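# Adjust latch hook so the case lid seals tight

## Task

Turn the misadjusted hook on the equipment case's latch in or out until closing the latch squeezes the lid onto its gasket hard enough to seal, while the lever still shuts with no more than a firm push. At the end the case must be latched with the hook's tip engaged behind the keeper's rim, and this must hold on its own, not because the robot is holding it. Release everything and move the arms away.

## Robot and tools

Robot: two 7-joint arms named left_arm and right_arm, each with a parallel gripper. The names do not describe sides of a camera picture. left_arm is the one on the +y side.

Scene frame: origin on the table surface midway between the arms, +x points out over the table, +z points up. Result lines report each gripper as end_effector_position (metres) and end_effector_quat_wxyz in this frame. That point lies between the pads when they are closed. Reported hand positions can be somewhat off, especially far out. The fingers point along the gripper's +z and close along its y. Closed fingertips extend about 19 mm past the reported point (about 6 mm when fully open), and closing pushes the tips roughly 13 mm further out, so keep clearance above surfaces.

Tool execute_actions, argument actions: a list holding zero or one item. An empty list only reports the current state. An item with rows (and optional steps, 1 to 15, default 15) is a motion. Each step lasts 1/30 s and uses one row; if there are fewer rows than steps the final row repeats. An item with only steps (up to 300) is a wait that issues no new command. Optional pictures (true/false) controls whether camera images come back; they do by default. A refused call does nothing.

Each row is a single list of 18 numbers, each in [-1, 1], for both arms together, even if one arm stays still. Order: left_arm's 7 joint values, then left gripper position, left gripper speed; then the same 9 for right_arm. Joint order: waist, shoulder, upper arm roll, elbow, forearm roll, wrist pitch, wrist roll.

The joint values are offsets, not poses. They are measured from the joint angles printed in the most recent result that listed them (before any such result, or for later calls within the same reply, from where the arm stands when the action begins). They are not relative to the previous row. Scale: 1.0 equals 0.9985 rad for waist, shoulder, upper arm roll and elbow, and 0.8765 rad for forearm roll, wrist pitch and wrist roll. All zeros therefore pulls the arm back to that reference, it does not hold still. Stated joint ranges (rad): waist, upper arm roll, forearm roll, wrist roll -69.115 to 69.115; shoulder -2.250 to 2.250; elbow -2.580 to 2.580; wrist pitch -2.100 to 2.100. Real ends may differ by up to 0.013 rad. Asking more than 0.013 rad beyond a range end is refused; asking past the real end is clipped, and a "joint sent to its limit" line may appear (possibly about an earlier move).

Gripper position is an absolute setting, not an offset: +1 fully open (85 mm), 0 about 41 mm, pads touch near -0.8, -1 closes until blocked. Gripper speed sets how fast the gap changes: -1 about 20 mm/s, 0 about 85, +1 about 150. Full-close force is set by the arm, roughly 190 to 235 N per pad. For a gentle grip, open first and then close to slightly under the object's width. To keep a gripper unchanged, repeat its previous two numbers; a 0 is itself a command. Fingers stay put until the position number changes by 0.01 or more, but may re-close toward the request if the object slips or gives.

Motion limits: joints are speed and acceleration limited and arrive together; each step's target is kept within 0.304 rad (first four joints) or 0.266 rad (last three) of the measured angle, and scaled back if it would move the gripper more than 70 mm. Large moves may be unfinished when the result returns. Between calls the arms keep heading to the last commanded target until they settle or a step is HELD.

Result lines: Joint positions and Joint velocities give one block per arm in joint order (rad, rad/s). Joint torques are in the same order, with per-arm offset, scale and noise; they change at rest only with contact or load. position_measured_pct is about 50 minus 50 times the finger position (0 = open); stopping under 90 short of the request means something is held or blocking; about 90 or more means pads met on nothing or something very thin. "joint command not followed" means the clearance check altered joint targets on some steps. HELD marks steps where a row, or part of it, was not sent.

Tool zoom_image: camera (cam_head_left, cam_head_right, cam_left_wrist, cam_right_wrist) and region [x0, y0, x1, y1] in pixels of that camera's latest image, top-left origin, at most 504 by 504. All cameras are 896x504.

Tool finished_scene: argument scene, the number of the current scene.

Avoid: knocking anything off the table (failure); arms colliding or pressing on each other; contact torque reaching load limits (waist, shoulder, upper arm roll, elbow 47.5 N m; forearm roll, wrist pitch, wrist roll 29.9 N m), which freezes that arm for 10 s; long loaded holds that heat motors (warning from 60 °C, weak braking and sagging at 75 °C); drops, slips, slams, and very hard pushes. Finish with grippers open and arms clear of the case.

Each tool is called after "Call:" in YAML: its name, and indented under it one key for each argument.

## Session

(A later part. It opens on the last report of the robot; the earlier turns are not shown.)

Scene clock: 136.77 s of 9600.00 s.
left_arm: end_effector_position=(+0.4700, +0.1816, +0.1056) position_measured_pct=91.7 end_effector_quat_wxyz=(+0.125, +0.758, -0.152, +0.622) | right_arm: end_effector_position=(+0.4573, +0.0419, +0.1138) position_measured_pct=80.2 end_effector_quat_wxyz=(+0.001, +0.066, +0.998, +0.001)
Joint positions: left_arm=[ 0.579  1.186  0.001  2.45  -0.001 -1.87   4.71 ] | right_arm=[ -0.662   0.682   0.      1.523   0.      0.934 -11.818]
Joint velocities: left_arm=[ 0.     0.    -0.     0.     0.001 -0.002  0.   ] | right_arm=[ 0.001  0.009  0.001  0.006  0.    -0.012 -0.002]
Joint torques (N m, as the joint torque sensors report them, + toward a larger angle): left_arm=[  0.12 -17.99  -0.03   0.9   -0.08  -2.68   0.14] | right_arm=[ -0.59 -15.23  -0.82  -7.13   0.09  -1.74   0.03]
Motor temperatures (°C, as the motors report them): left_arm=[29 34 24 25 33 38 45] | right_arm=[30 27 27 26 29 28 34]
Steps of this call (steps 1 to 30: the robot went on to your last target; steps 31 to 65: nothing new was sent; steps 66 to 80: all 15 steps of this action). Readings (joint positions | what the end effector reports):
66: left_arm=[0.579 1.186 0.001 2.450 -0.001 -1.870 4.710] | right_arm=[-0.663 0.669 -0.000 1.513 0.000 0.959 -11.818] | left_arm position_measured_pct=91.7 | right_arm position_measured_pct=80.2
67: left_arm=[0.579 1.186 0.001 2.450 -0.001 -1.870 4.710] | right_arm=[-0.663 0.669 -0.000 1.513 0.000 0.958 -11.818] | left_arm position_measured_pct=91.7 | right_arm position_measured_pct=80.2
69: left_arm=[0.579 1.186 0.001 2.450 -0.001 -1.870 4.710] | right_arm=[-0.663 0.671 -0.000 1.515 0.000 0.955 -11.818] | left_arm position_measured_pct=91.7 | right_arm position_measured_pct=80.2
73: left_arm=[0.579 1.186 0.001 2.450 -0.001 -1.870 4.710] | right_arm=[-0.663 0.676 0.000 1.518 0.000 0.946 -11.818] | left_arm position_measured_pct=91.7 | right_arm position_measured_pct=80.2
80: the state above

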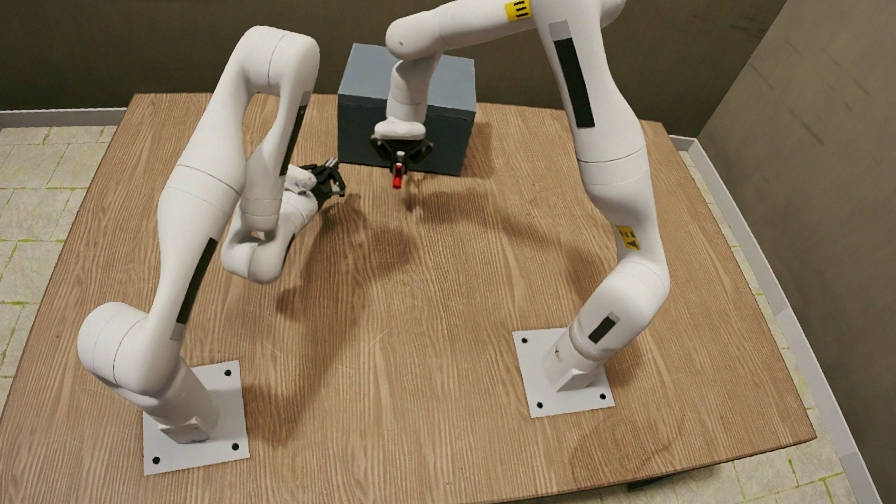

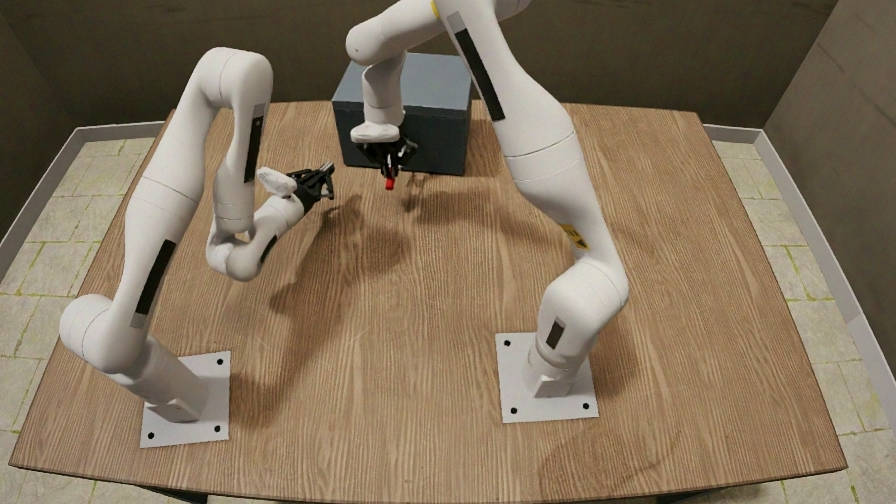

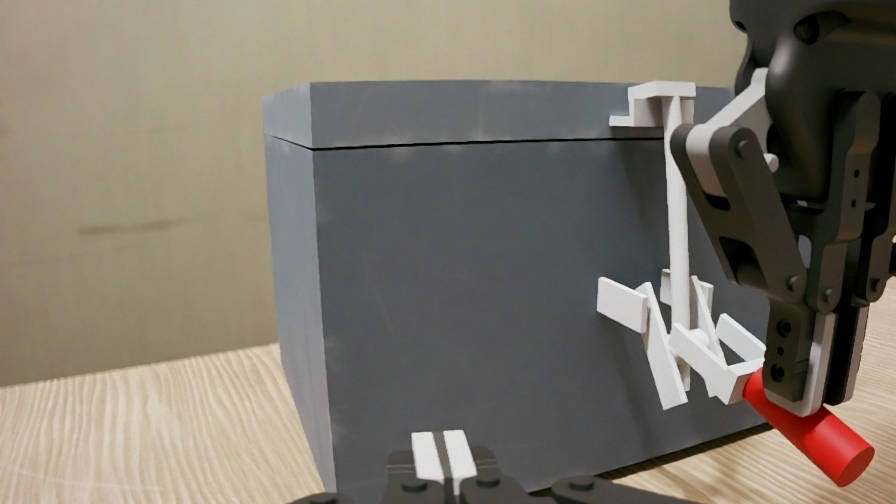

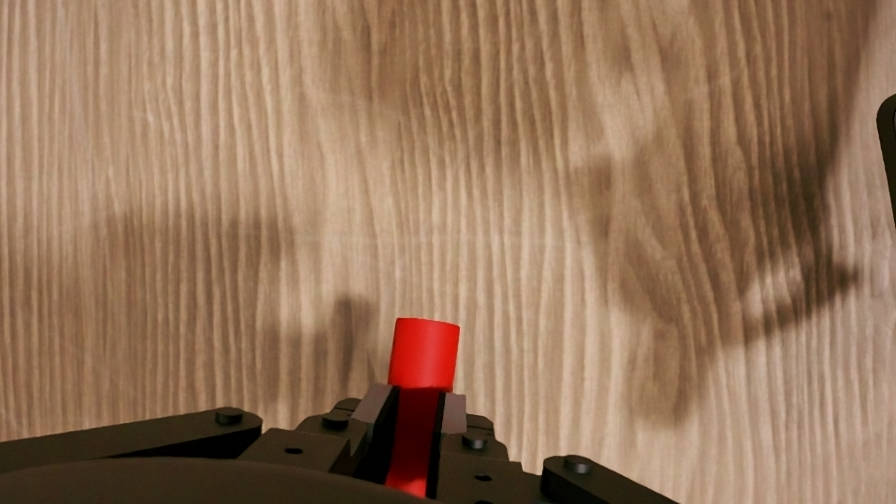

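Gap ~0.7 mm. To z .10 target (.7034,1.5331,.9051).

Call:
execute_actions:
  actions:
    - {"rows":[[0,0,0,0,0,0,0,-1,0,0,0.007,0,0,0,-0.005,0,-0.6,0],[0,0,0,0,0,0,0,-1,0,0,0.010,0,0.002,0,-0.011,0,-0.6,0],[0,0,0,0,0,0,0,-1,0,0,0.010,0,0.002,0,-0.011,0,-0.6,0],[0,0,0,0,0,0,0,-1,0,0,0.013,0,0.004,0,-0.017,0,-0.6,0],[0,0,0,0,0,0,0,-1,0,0,0.013,0,0.004,0,-0.017,0,-0.6,0],[0,0,0,0,0,0,0,-1,0,0,0.016,0,0.006,0,-0.022,0,-0.6,0],[0,0,0,0,0,0,0,-1,0,0,0.016,0,0.006,0,-0.022,0,-0.6,0],[0,0,0,0,0,0,0,-1,0,0,0.0185,0,0.008,0,-0.0275,0,-0.6,0],[0,0,0,0,0,0,0,-1,0,0,0.0185,0,0.008,0,-0.0275,0,-0.6,0],[0,0,0,0,0,0,0,-1,0,0,0.0215,0,0.010,0,-0.033,0,-0.6,0]],"steps":15}

Call:
zoom_image:
  camera: "cam_left_wrist"
  region: [500, 60, 800, 200]

Scene clock: 138.90 s of 9600.00 s.
left_arm: end_effector_position=(+0.4700, +0.1816, +0.1056) position_measured_pct=91.7 end_effector_quat_wxyz=(+0.125, +0.758, -0.152, +0.622) | right_arm: end_effector_position=(+0.4590, +0.0417, +0.1042) position_measured_pct=80.2 end_effector_quat_wxyz=(+0.003, +0.067, +0.998, +0.001)
Joint positions: left_arm=[ 0.579  1.186  0.001  2.45  -0.001 -1.87   4.71 ] | right_arm=[ -0.662   0.697   0.002   1.531   0.001   0.908 -11.818]
Joint velocities: left_arm=[ 0.001 -0.    -0.    -0.001  0.     0.001 -0.001] | right_arm=[ 0.001  0.01  -0.     0.005  0.    -0.012  0.001]
Joint torques (N m, as the joint torque sensors report them, + toward a larger angle): left_arm=[  0.05 -17.97   0.02   1.34  -0.22  -2.67  -0.08] | right_arm=[ -0.71 -15.66  -0.97  -5.58  -0.4   -1.     0.03]
Motor temperatures (°C, as the motors report them): left_arm=[29 34 24 25 33 38 45] | right_arm=[30 27 27 26 29 28 34]
Steps of this call (steps 1 to 15: the robot went on to your last target; steps 16 to 49: nothing new was sent; steps 50 to 64: all 15 steps of this action). Readings (joint positions | what the end effector reports):
50: left_arm=[0.579 1.186 0.001 2.450 -0.001 -1.870 4.710] | right_arm=[-0.662 0.683 0.000 1.523 0.000 0.933 -11.818] | left_arm position_measured_pct=91.7 | right_arm position_measured_pct=80.2
51: left_arm=[0.579 1.186 0.001 2.450 -0.001 -1.870 4.710] | right_arm=[-0.662 0.683 0.000 1.523 0.000 0.933 -11.818] | left_arm position_measured_pct=91.7 | right_arm position_measured_pct=80.2
53: left_arm=[0.579 1.186 0.001 2.450 -0.001 -1.870 4.710] | right_arm=[-0.662 0.685 0.000 1.524 0.000 0.930 -11.818] | left_arm position_measured_pct=91.7 | right_arm position_measured_pct=80.2
57: left_arm=[0.579 1.186 0.001 2.450 -0.001 -1.870 4.710] | right_arm=[-0.662 0.690 0.001 1.527 0.001 0.921 -11.818] | left_arm position_measured_pct=91.7 | right_arm position_measured_pct=80.2
64: the state above

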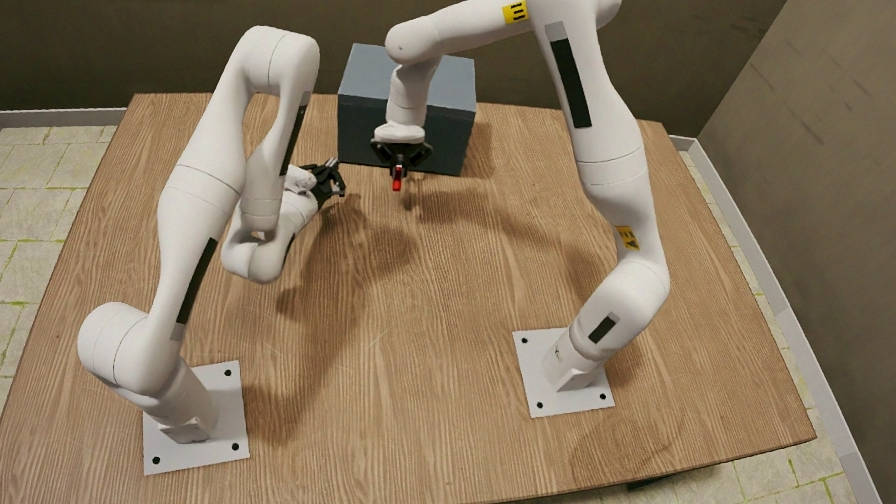

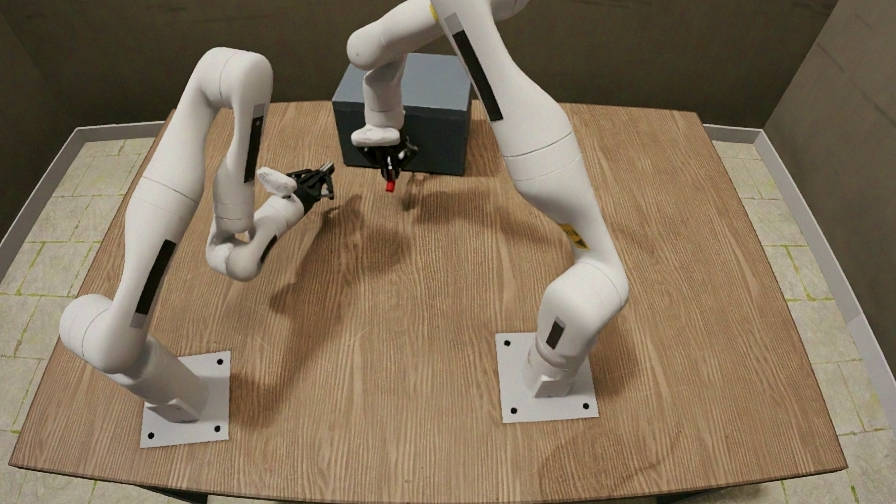

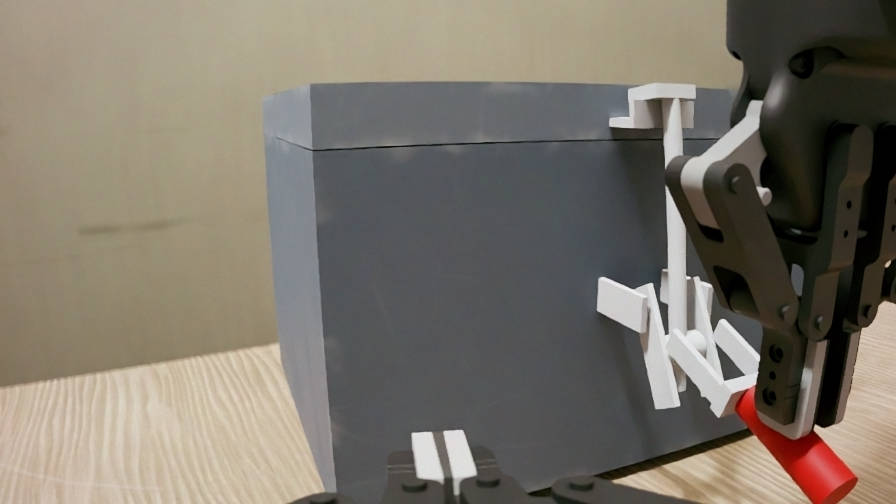

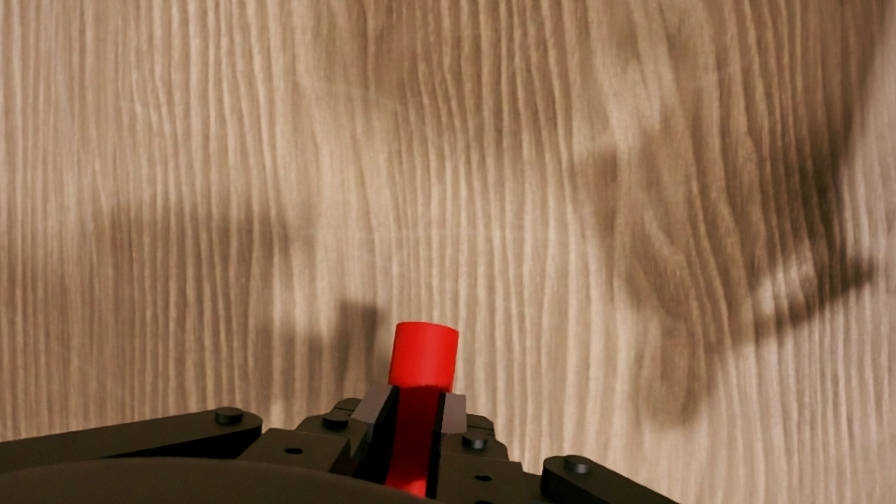

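Region (500, 60, 800, 200) of cam_left_wrist's 896x504 image, scaled by 1.680; it fills the top 235 rows of this view, and the rest is white.

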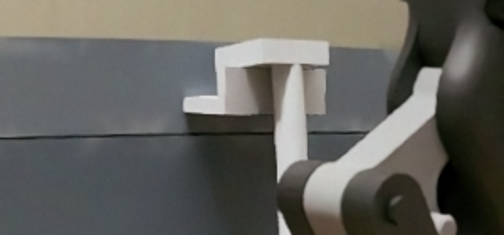

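Call:
execute_actions:
  actions:
    - {"rows":[[0,0,0,0,0,0,0,-1,0,0,0.007,0,0.002,0,-0.004,0,-0.6,0],[0,0,0,0,0,0,0,-1,0,0,0.010,0,0.004,0,-0.010,0,-0.6,0],[0,0,0,0,0,0,0,-1,0,0,0.010,0,0.004,0,-0.010,0,-0.6,0],[0,0,0,0,0,0,0,-1,0,0,0.013,0,0.006,0,-0.015,0,-0.6,0],[0,0,0,0,0,0,0,-1,0,0,0.013,0,0.006,0,-0.015,0,-0.6,0],[0,0,0,0,0,0,0,-1,0,0,0.016,0,0.008,0,-0.020,0,-0.6,0],[0,0,0,0,0,0,0,-1,0,0,0.016,0,0.008,0,-0.020,0,-0.6,0],[0,0,0,0,0,0,0,-1,0,0,0.0185,0,0.0095,0,-0.0255,0,-0.6,0],[0,0,0,0,0,0,0,-1,0,0,0.0185,0,0.0095,0,-0.0255,0,-0.6,0],[0,0,0,0,0,0,0,-1,0,0,0.0215,0,0.011,0,-0.031,0,-0.6,0]],"steps":15}

Scene clock: 141.27 s of 9600.00 s.
left_arm: end_effector_position=(+0.4700, +0.1816, +0.1056) position_measured_pct=91.7 end_effector_quat_wxyz=(+0.125, +0.758, -0.152, +0.622) | right_arm: end_effector_position=(+0.4604, +0.0412, +0.0941) position_measured_pct=80.2 end_effector_quat_wxyz=(+0.004, +0.067, +0.998, +0.001)
Joint positions: left_arm=[ 0.579  1.186  0.001  2.45  -0.001 -1.87   4.71 ] | right_arm=[ -0.661   0.712   0.003   1.54    0.002   0.883 -11.818]
Joint velocities: left_arm=[ 0.    -0.    -0.    -0.001  0.    -0.    -0.001] | right_arm=[-0.     0.013 -0.001  0.005 -0.001 -0.013  0.   ]
Joint torques (N m, as the joint torque sensors report them, + toward a larger angle): left_arm=[  0.37 -18.2    0.13   1.02   0.    -3.     0.05] | right_arm=[ -0.86 -16.49  -0.64  -4.67  -0.26   0.02   0.14]
Motor temperatures (°C, as the motors report them): left_arm=[29 34 24 25 33 38 45] | right_arm=[30 27 27 26 29 28 34]
Steps of this call (steps 1 to 15: the robot went on to your last target; steps 16 to 56: nothing new was sent; steps 57 to 71: all 15 steps of this action). Readings (joint positions | what the end effector reports):
57: left_arm=[0.579 1.186 0.001 2.450 -0.001 -1.870 4.710] | right_arm=[-0.661 0.698 0.002 1.532 0.001 0.907 -11.818] | left_arm position_measured_pct=91.7 | right_arm position_measured_pct=80.2
58: left_arm=[0.579 1.186 0.001 2.450 -0.001 -1.870 4.710] | right_arm=[-0.661 0.698 0.002 1.532 0.001 0.906 -11.818] | left_arm position_measured_pct=91.7 | right_arm position_measured_pct=80.2
60: left_arm=[0.579 1.186 0.001 2.450 -0.001 -1.870 4.710] | right_arm=[-0.661 0.700 0.002 1.533 0.001 0.903 -11.818] | left_arm position_measured_pct=91.7 | right_arm position_measured_pct=80.2
64: left_arm=[0.579 1.186 0.001 2.450 -0.001 -1.870 4.710] | right_arm=[-0.661 0.705 0.002 1.536 0.002 0.894 -11.818] | left_arm position_measured_pct=91.7 | right_arm position_measured_pct=80.2
71: the state above

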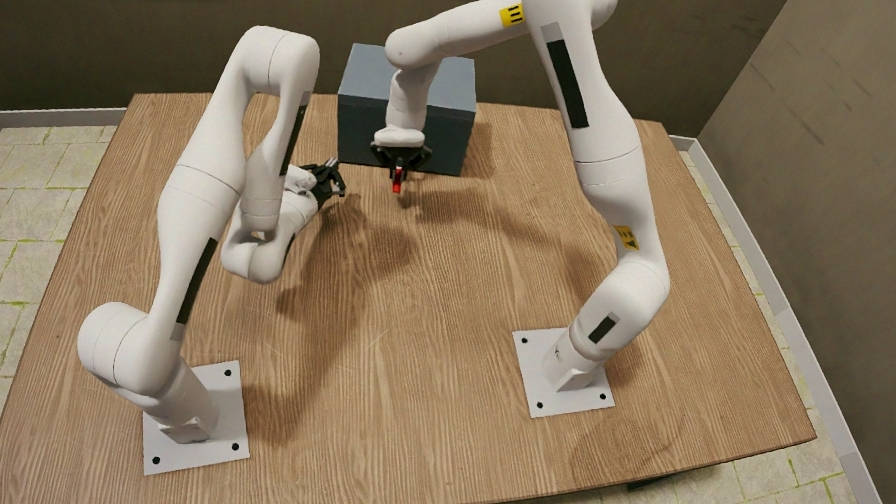

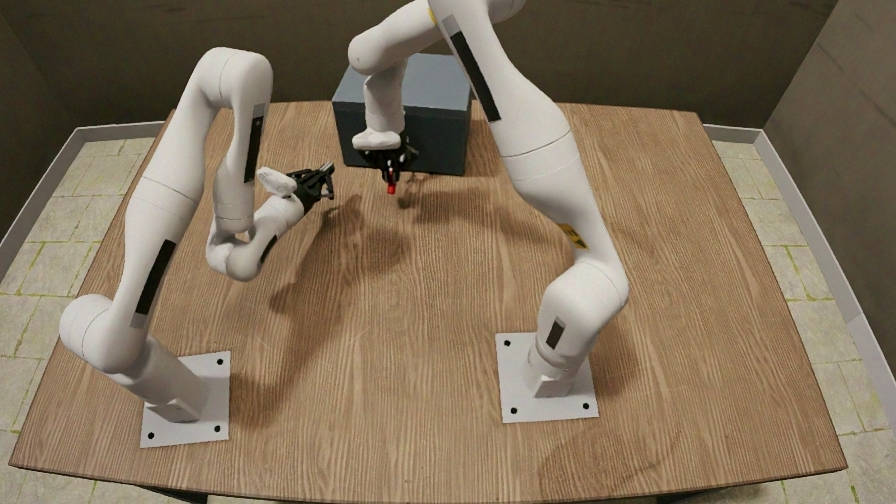

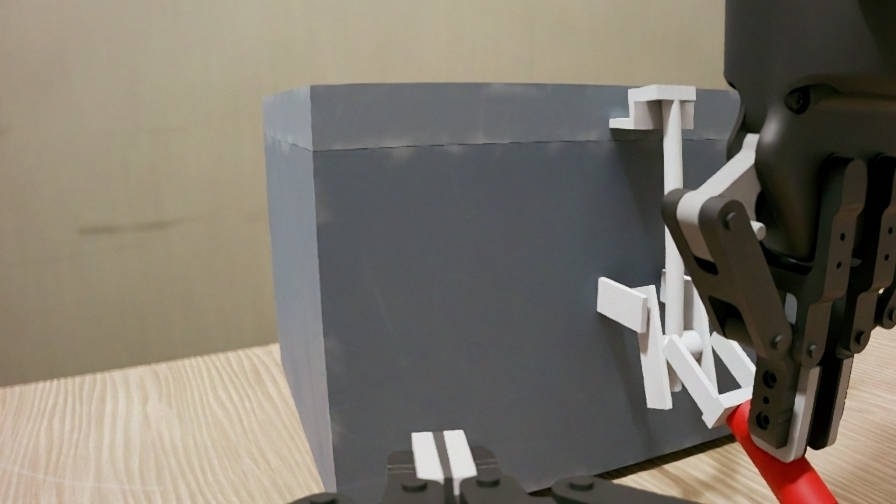

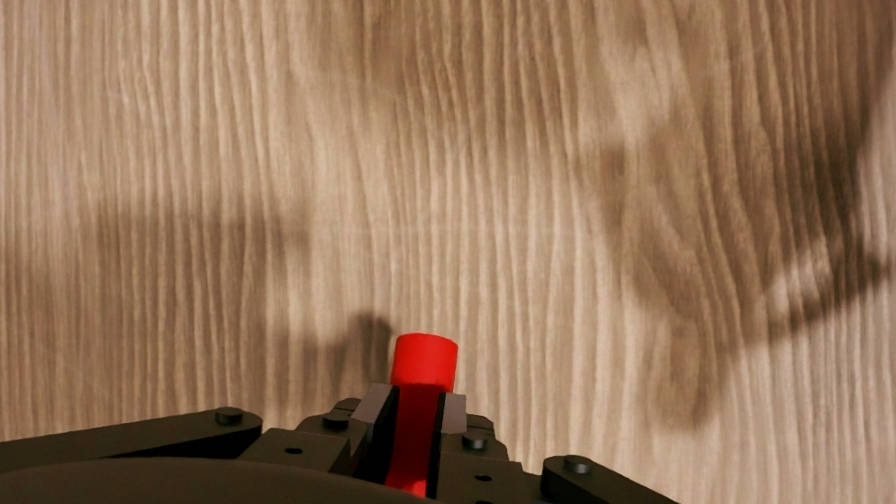

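Call:
execute_actions:
  actions:
    - {"rows":[[0,0,0,0,0,0,0,-1,0,0,0.007,0,0.001,0,-0.002,0,-0.6,0],[0,0,0,0,0,0,0,-1,0,0.0015,0.012,0,-0.001,0,-0.005,0,-0.6,0],[0,0,0,0,0,0,0,-1,0,0.0015,0.012,0,-0.001,0,-0.005,0,-0.6,0],[0,0,0,0,0,0,0,-1,0,0.003,0.017,0,-0.002,0,-0.008,0,-0.6,0],[0,0,0,0,0,0,0,-1,0,0.003,0.017,0,-0.002,0,-0.008,0,-0.6,0],[0,0,0,0,0,0,0,-1,0,0.0045,0.022,0,-0.004,0,-0.011,0,-0.6,0],[0,0,0,0,0,0,0,-1,0,0.0045,0.022,0,-0.004,0,-0.011,0,-0.6,0],[0,0,0,0,0,0,0,-1,0,0.006,0.027,0,-0.006,0,-0.014,0,-0.6,0],[0,0,0,0,0,0,0,-1,0,0.006,0.027,0,-0.006,0,-0.014,0,-0.6,0],[0,0,0,0,0,0,0,-1,0,0.0075,0.032,0,-0.008,0,-0.017,0.008,-0.6,0]],"steps":15}

Scene clock: 143.43 s of 9600.00 s.
left_arm: end_effector_position=(+0.4700, +0.1816, +0.1056) position_measured_pct=91.7 end_effector_quat_wxyz=(+0.125, +0.758, -0.152, +0.622) | right_arm: end_effector_position=(+0.4646, +0.0398, +0.0805) position_measured_pct=80.2 end_effector_quat_wxyz=(+0.001, +0.068, +0.998, -0.001)
Joint positions: left_arm=[ 0.579  1.186  0.001  2.45  -0.001 -1.87   4.71 ] | right_arm=[ -0.654   0.742   0.003   1.532   0.002   0.868 -11.812]
Joint velocities: left_arm=[ 0.001 -0.    -0.    -0.    -0.    -0.001 -0.   ] | right_arm=[ 0.005  0.023 -0.    -0.003  0.    -0.007  0.013]
Joint torques (N m, as the joint torque sensors report them, + toward a larger angle): left_arm=[  0.23 -18.35   0.05   0.95   0.03  -2.89   0.16] | right_arm=[ -0.75 -21.24  -0.62  -6.21   0.01   0.3   -0.08]
Motor temperatures (°C, as the motors report them): left_arm=[29 34 24 25 33 38 45] | right_arm=[30 27 27 26 29 28 34]
Steps of this call (steps 1 to 15: the robot went on to your last target; steps 16 to 50: nothing new was sent; steps 51 to 65: all 15 steps of this action). Readings (joint positions | what the end effector reports):
51: left_arm=[0.579 1.186 0.001 2.450 -0.001 -1.870 4.710] | right_arm=[-0.660 0.714 0.003 1.540 0.002 0.881 -11.818] | left_arm position_measured_pct=91.7 | right_arm position_measured_pct=80.2
52: left_arm=[0.579 1.186 0.001 2.450 -0.001 -1.870 4.710] | right_arm=[-0.660 0.715 0.003 1.540 0.002 0.881 -11.818] | left_arm position_measured_pct=91.7 | right_arm position_measured_pct=80.2
54: left_arm=[0.579 1.186 0.001 2.450 -0.001 -1.870 4.710] | right_arm=[-0.659 0.718 0.003 1.538 0.002 0.880 -11.818] | left_arm position_measured_pct=91.7 | right_arm position_measured_pct=80.2
58: left_arm=[0.579 1.186 0.001 2.450 -0.001 -1.870 4.710] | right_arm=[-0.657 0.727 0.003 1.535 0.002 0.874 -11.818] | left_arm position_measured_pct=91.7 | right_arm position_measured_pct=80.2
65: the state above

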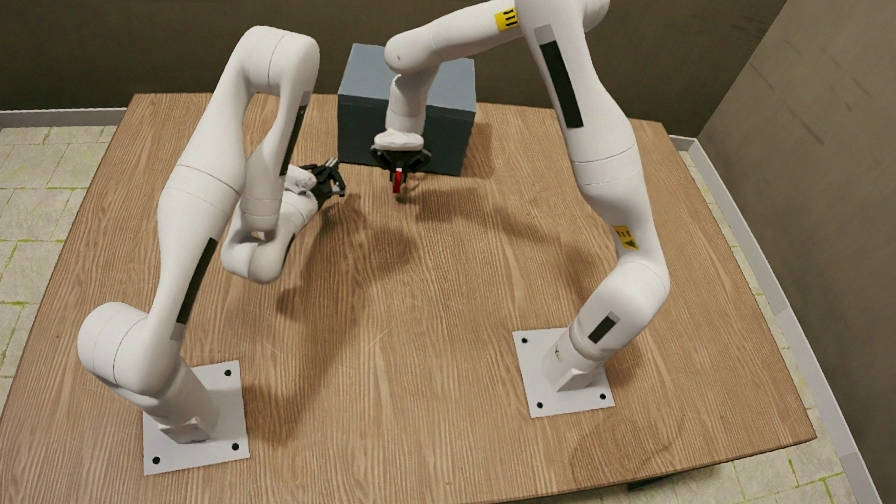

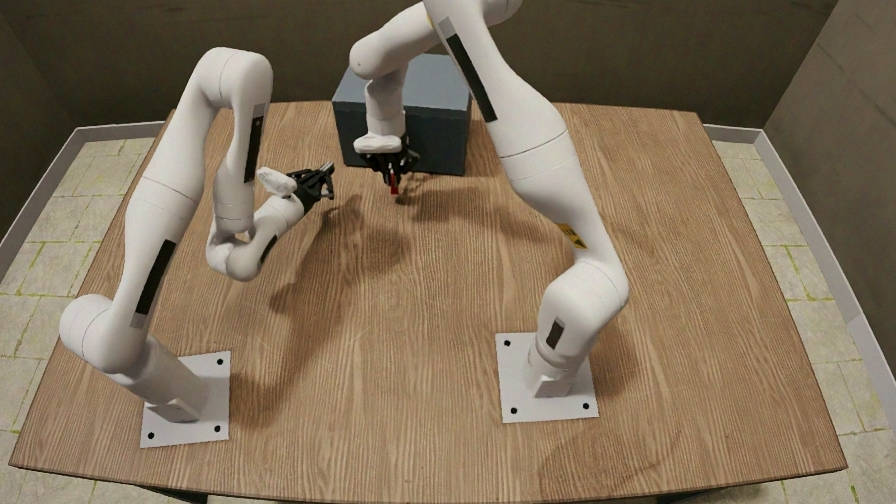

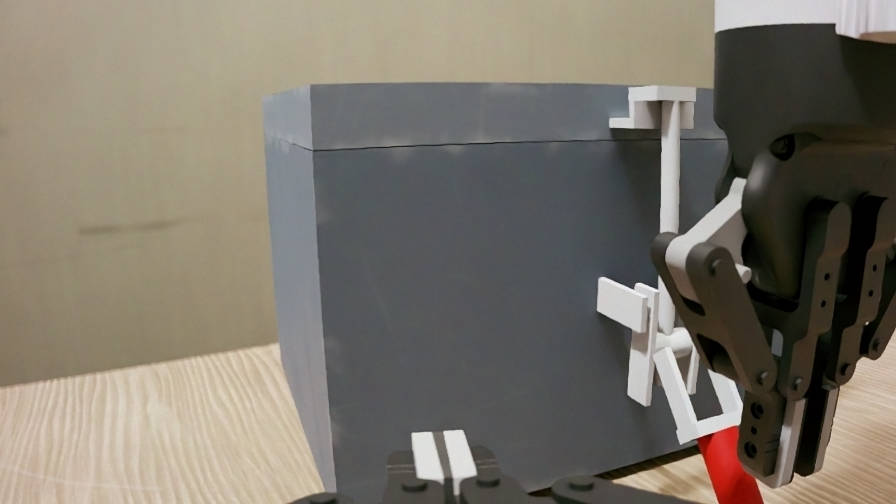

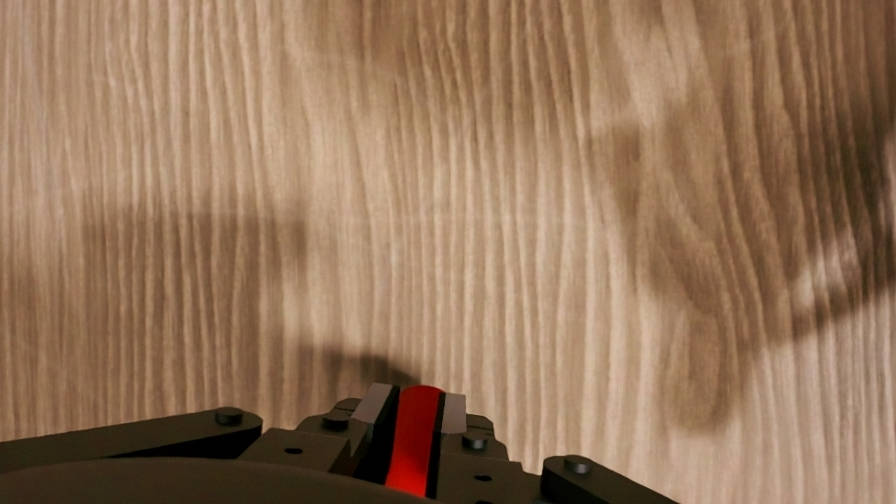

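Snapped over, thin seam line as in scene 1. Retreat: go up/out first, then away.

Call:
execute_actions:
  actions:
    - {"rows":[[0,0,0,0,0,0,0,-1,0,-0.015,-0.125,0,-0.075,0,0.23,0,-0.6,0]],"steps":15}

Call:
execute_actions:
  actions:
    - {"rows":[[-0.3,-0.2,0,0,0,0,0,-1,0,-0.25,-0.25,0,0,0,0.28,0,-0.6,0]],"steps":15}
  pictures: false

Call:
execute_actions:
  actions:
    - {"steps":15}

Scene clock: 144.83 s of 9600.00 s.
left_arm: end_effector_position=(+0.4700, +0.1816, +0.1056) position_measured_pct=91.7 end_effector_quat_wxyz=(+0.125, +0.758, -0.152, +0.622) | right_arm: end_effector_position=(+0.4554, +0.0422, +0.1641) position_measured_pct=80.2 end_effector_quat_wxyz=(-0.000, +0.061, +0.998, -0.002)
Joint positions: left_arm=[ 0.579  1.186  0.001  2.45  -0.001 -1.87   4.71 ] | right_arm=[ -0.668   0.619   0.003   1.458   0.002   1.069 -11.812]
Joint velocities: left_arm=[ 0.001  0.    -0.     0.    -0.    -0.002 -0.001] | right_arm=[-0.003 -0.016 -0.001 -0.004 -0.001  0.013  0.001]
Joint torques (N m, as the joint torque sensors report them, + toward a larger angle): left_arm=[  0.16 -18.03  -0.1    1.09  -0.01  -2.87   0.03] | right_arm=[ -0.38 -19.23   0.1   -6.96  -0.18  -0.35   0.  ]
Motor temperatures (°C, as the motors report them): left_arm=[29 34 24 25 33 38 45] | right_arm=[30 27 27 26 29 28 34]
Steps of this call (steps 1 to 15: the robot went on to your last target; steps 16 to 27: nothing new was sent; steps 28 to 42: all 15 steps of this action). Readings (joint positions | what the end effector reports):
28: left_arm=[0.579 1.186 0.001 2.450 -0.001 -1.870 4.710] | right_arm=[-0.653 0.743 0.003 1.532 0.002 0.869 -11.811] | left_arm position_measured_pct=91.7 | right_arm position_measured_pct=80.2
29: left_arm=[0.579 1.186 0.001 2.450 -0.001 -1.870 4.710] | right_arm=[-0.654 0.737 0.003 1.529 0.002 0.877 -11.811] | left_arm position_measured_pct=91.7 | right_arm position_measured_pct=80.2
31: left_arm=[0.579 1.186 0.001 2.450 -0.001 -1.870 4.710] | right_arm=[-0.658 0.709 0.003 1.514 0.002 0.919 -11.812] | left_arm position_measured_pct=91.7 | right_arm position_measured_pct=80.2
35: left_arm=[0.579 1.186 0.001 2.450 -0.001 -1.870 4.710] | right_arm=[-0.666 0.640 0.003 1.471 0.002 1.032 -11.812] | left_arm position_measured_pct=91.7 | right_arm position_measured_pct=80.2
42: the state above

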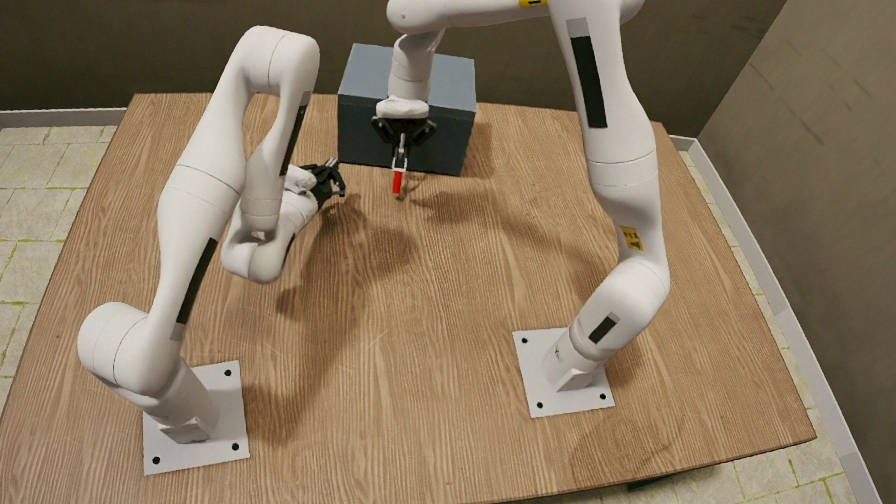

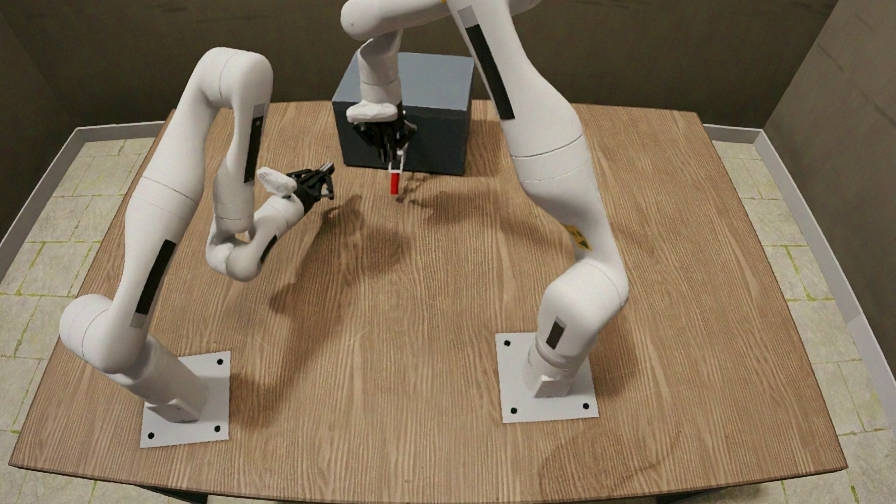

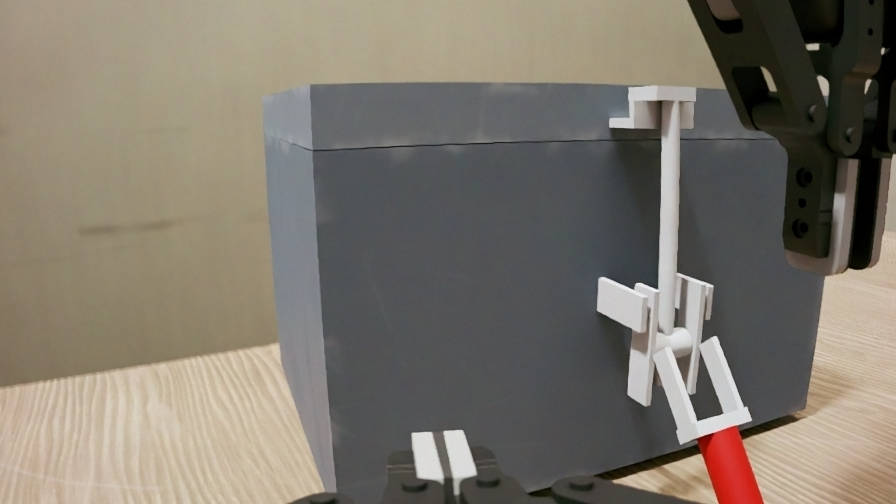

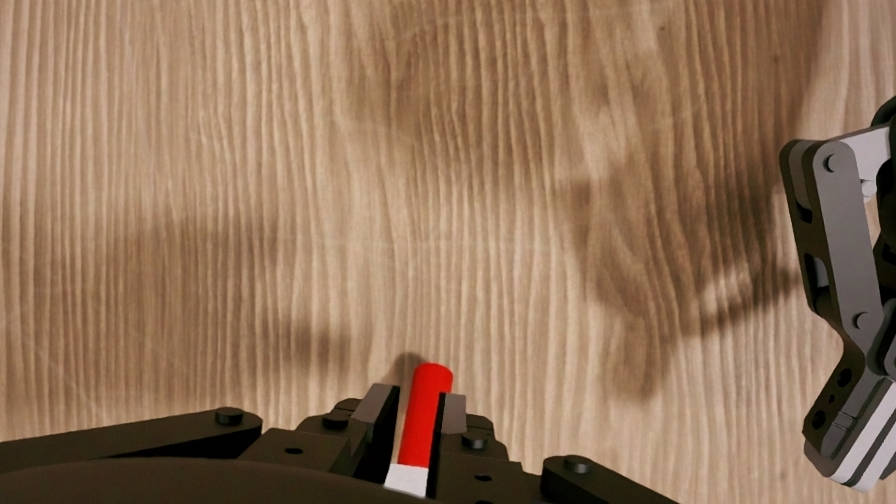

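Scene clock: 145.33 s of 9600.00 s.
left_arm: end_effector_position=(+0.5345, +0.3088, +0.1992) position_measured_pct=91.7 end_effector_quat_wxyz=(+0.050, +0.715, -0.052, +0.696) | right_arm: end_effector_position=(+0.3415, +0.0839, +0.2757) position_measured_pct=80.2 end_effector_quat_wxyz=(+0.001, -0.052, +0.999, -0.001)
Joint positions: left_arm=[ 0.328  1.019  0.001  2.45  -0.001 -1.871  4.71 ] | right_arm=[ -0.894   0.393   0.001   1.457   0.001   1.292 -11.812]
Joint velocities: left_arm=[-0.473 -0.317 -0.013 -0.002  0.011 -0.008  0.001] | right_arm=[-0.297 -0.306 -0.015 -0.004 -0.005  0.333 -0.   ]
Joint torques (N m, as the joint torque sensors report them, + toward a larger angle): left_arm=[  1.57 -17.08   1.13  -0.01  -0.25  -2.33   0.12] | right_arm=[  1.91 -14.23   0.52  -7.18   0.41  -0.27   0.04]
Motor temperatures (°C, as the motors report them): left_arm=[29 34 24 25 33 38 45] | right_arm=[30 27 27 26 29 28 34]
Steps of this call (steps 1 to 15: all 15 steps of this action). Readings (joint positions | what the end effector reports):
1: left_arm=[0.578 1.185 0.002 2.450 -0.002 -1.870 4.710] | right_arm=[-0.670 0.617 0.003 1.458 0.002 1.070 -11.812] | left_arm position_measured_pct=91.7 | right_arm position_measured_pct=80.2
2: left_arm=[0.571 1.181 0.002 2.451 -0.002 -1.870 4.710] | right_arm=[-0.676 0.611 0.005 1.458 0.003 1.075 -11.812] | left_arm position_measured_pct=91.7 | right_arm position_measured_pct=80.2
4: left_arm=[0.541 1.161 0.003 2.451 -0.003 -1.870 4.710] | right_arm=[-0.705 0.582 0.006 1.459 0.003 1.101 -11.812] | left_arm position_measured_pct=91.7 | right_arm position_measured_pct=80.2
8: left_arm=[0.460 1.107 0.002 2.450 -0.002 -1.870 4.710] | right_arm=[-0.779 0.508 0.003 1.458 0.002 1.174 -11.812] | left_arm position_measured_pct=91.7 | right_arm position_measured_pct=80.2
15: the state above

Scene clock: 145.83 s of 9600.00 s.
left_arm: end_effector_position=(+0.5413, +0.3354, +0.2174) position_measured_pct=91.7 end_effector_quat_wxyz=(+0.034, +0.705, -0.034, +0.708) | right_arm: end_effector_position=(+0.3294, +0.0847, +0.2864) position_measured_pct=80.2 end_effector_quat_wxyz=(+0.001, -0.064, +0.998, -0.001)
Joint positions: left_arm=[ 0.28   0.987  0.001  2.45  -0.001 -1.871  4.71 ] | right_arm=[ -0.918   0.369   0.003   1.458   0.002   1.314 -11.812]
Joint velocities: left_arm=[-0.004 -0.002  0.     0.    -0.    -0.     0.   ] | right_arm=[-0.002 -0.001  0.    -0.001  0.002 -0.001 -0.002]
Joint torques (N m, as the joint torque sensors report them, + toward a larger angle): left_arm=[  0.25 -17.4    0.15  -0.61  -0.06  -2.85   0.11] | right_arm=[  0.39 -16.65   0.01  -8.26   0.08  -0.02  -0.13]
Motor temperatures (°C, as the motors report them): left_arm=[29 34 24 25 33 38 45] | right_arm=[30 27 27 26 29 28 34]
Steps of this call (steps 1 to 15: the robot went on to your last target). Readings (joint positions | what the end effector reports):
1: left_arm=[0.313 1.009 0.001 2.450 -0.001 -1.871 4.710] | right_arm=[-0.902 0.384 0.001 1.457 0.001 1.301 -11.812] | left_arm position_measured_pct=91.7 | right_arm position_measured_pct=80.2
2: left_arm=[0.302 1.002 0.001 2.450 -0.001 -1.871 4.710] | right_arm=[-0.907 0.379 0.001 1.457 0.001 1.308 -11.812] | left_arm position_measured_pct=91.7 | right_arm position_measured_pct=80.2
4: left_arm=[0.290 0.993 0.000 2.450 -0.001 -1.871 4.710] | right_arm=[-0.912 0.374 0.002 1.457 0.002 1.312 -11.812] | left_arm position_measured_pct=91.7 | right_arm position_measured_pct=80.2
8: left_arm=[0.283 0.989 0.001 2.450 -0.001 -1.871 4.710] | right_arm=[-0.916 0.370 0.003 1.458 0.002 1.314 -11.812] | left_arm position_measured_pct=91.7 | right_arm position_measured_pct=80.2
15: the state above

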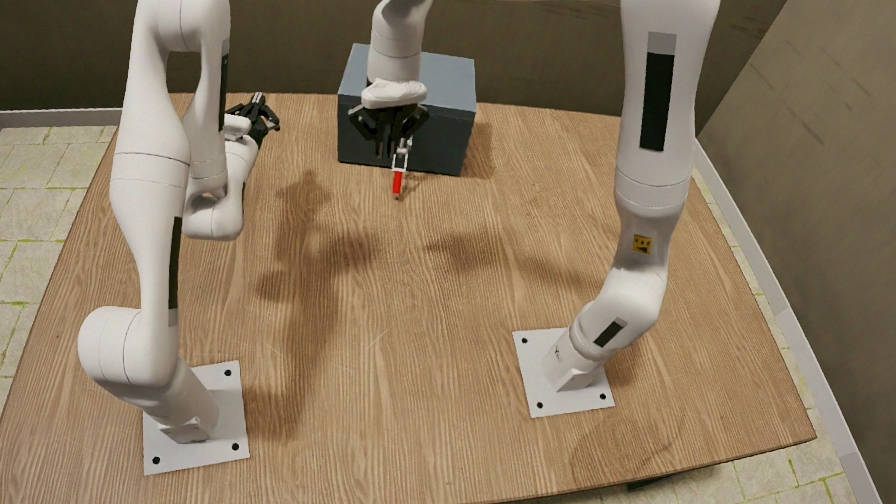

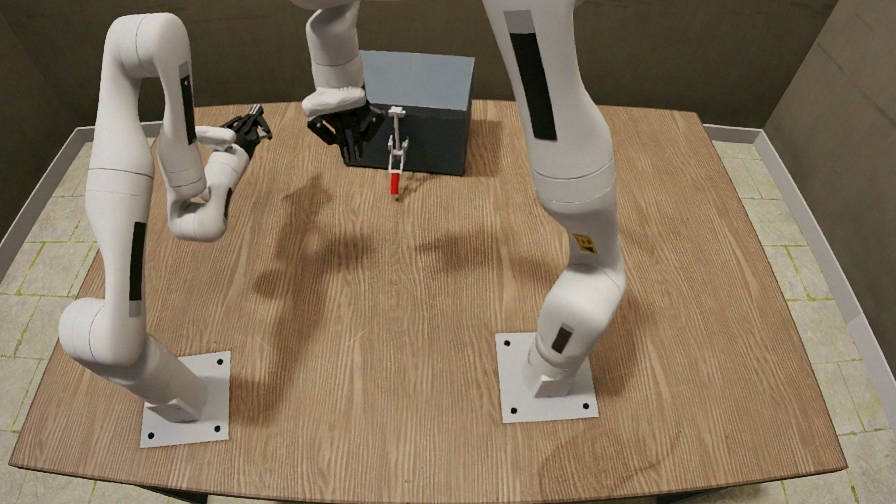

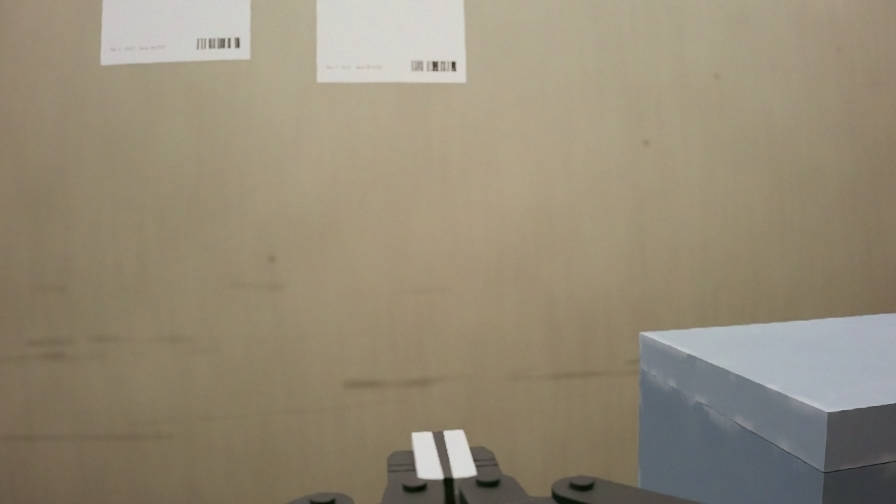

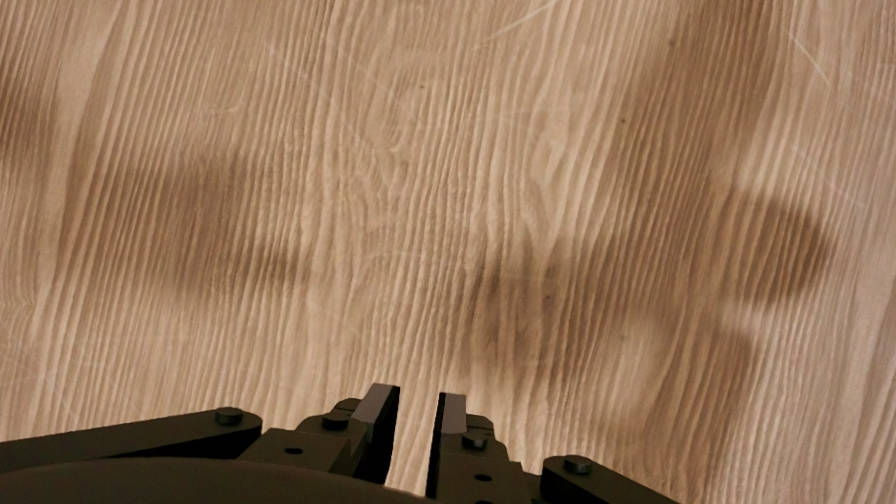

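Call:
finished_scene:
  scene: 2

The scene is finished: the task was done.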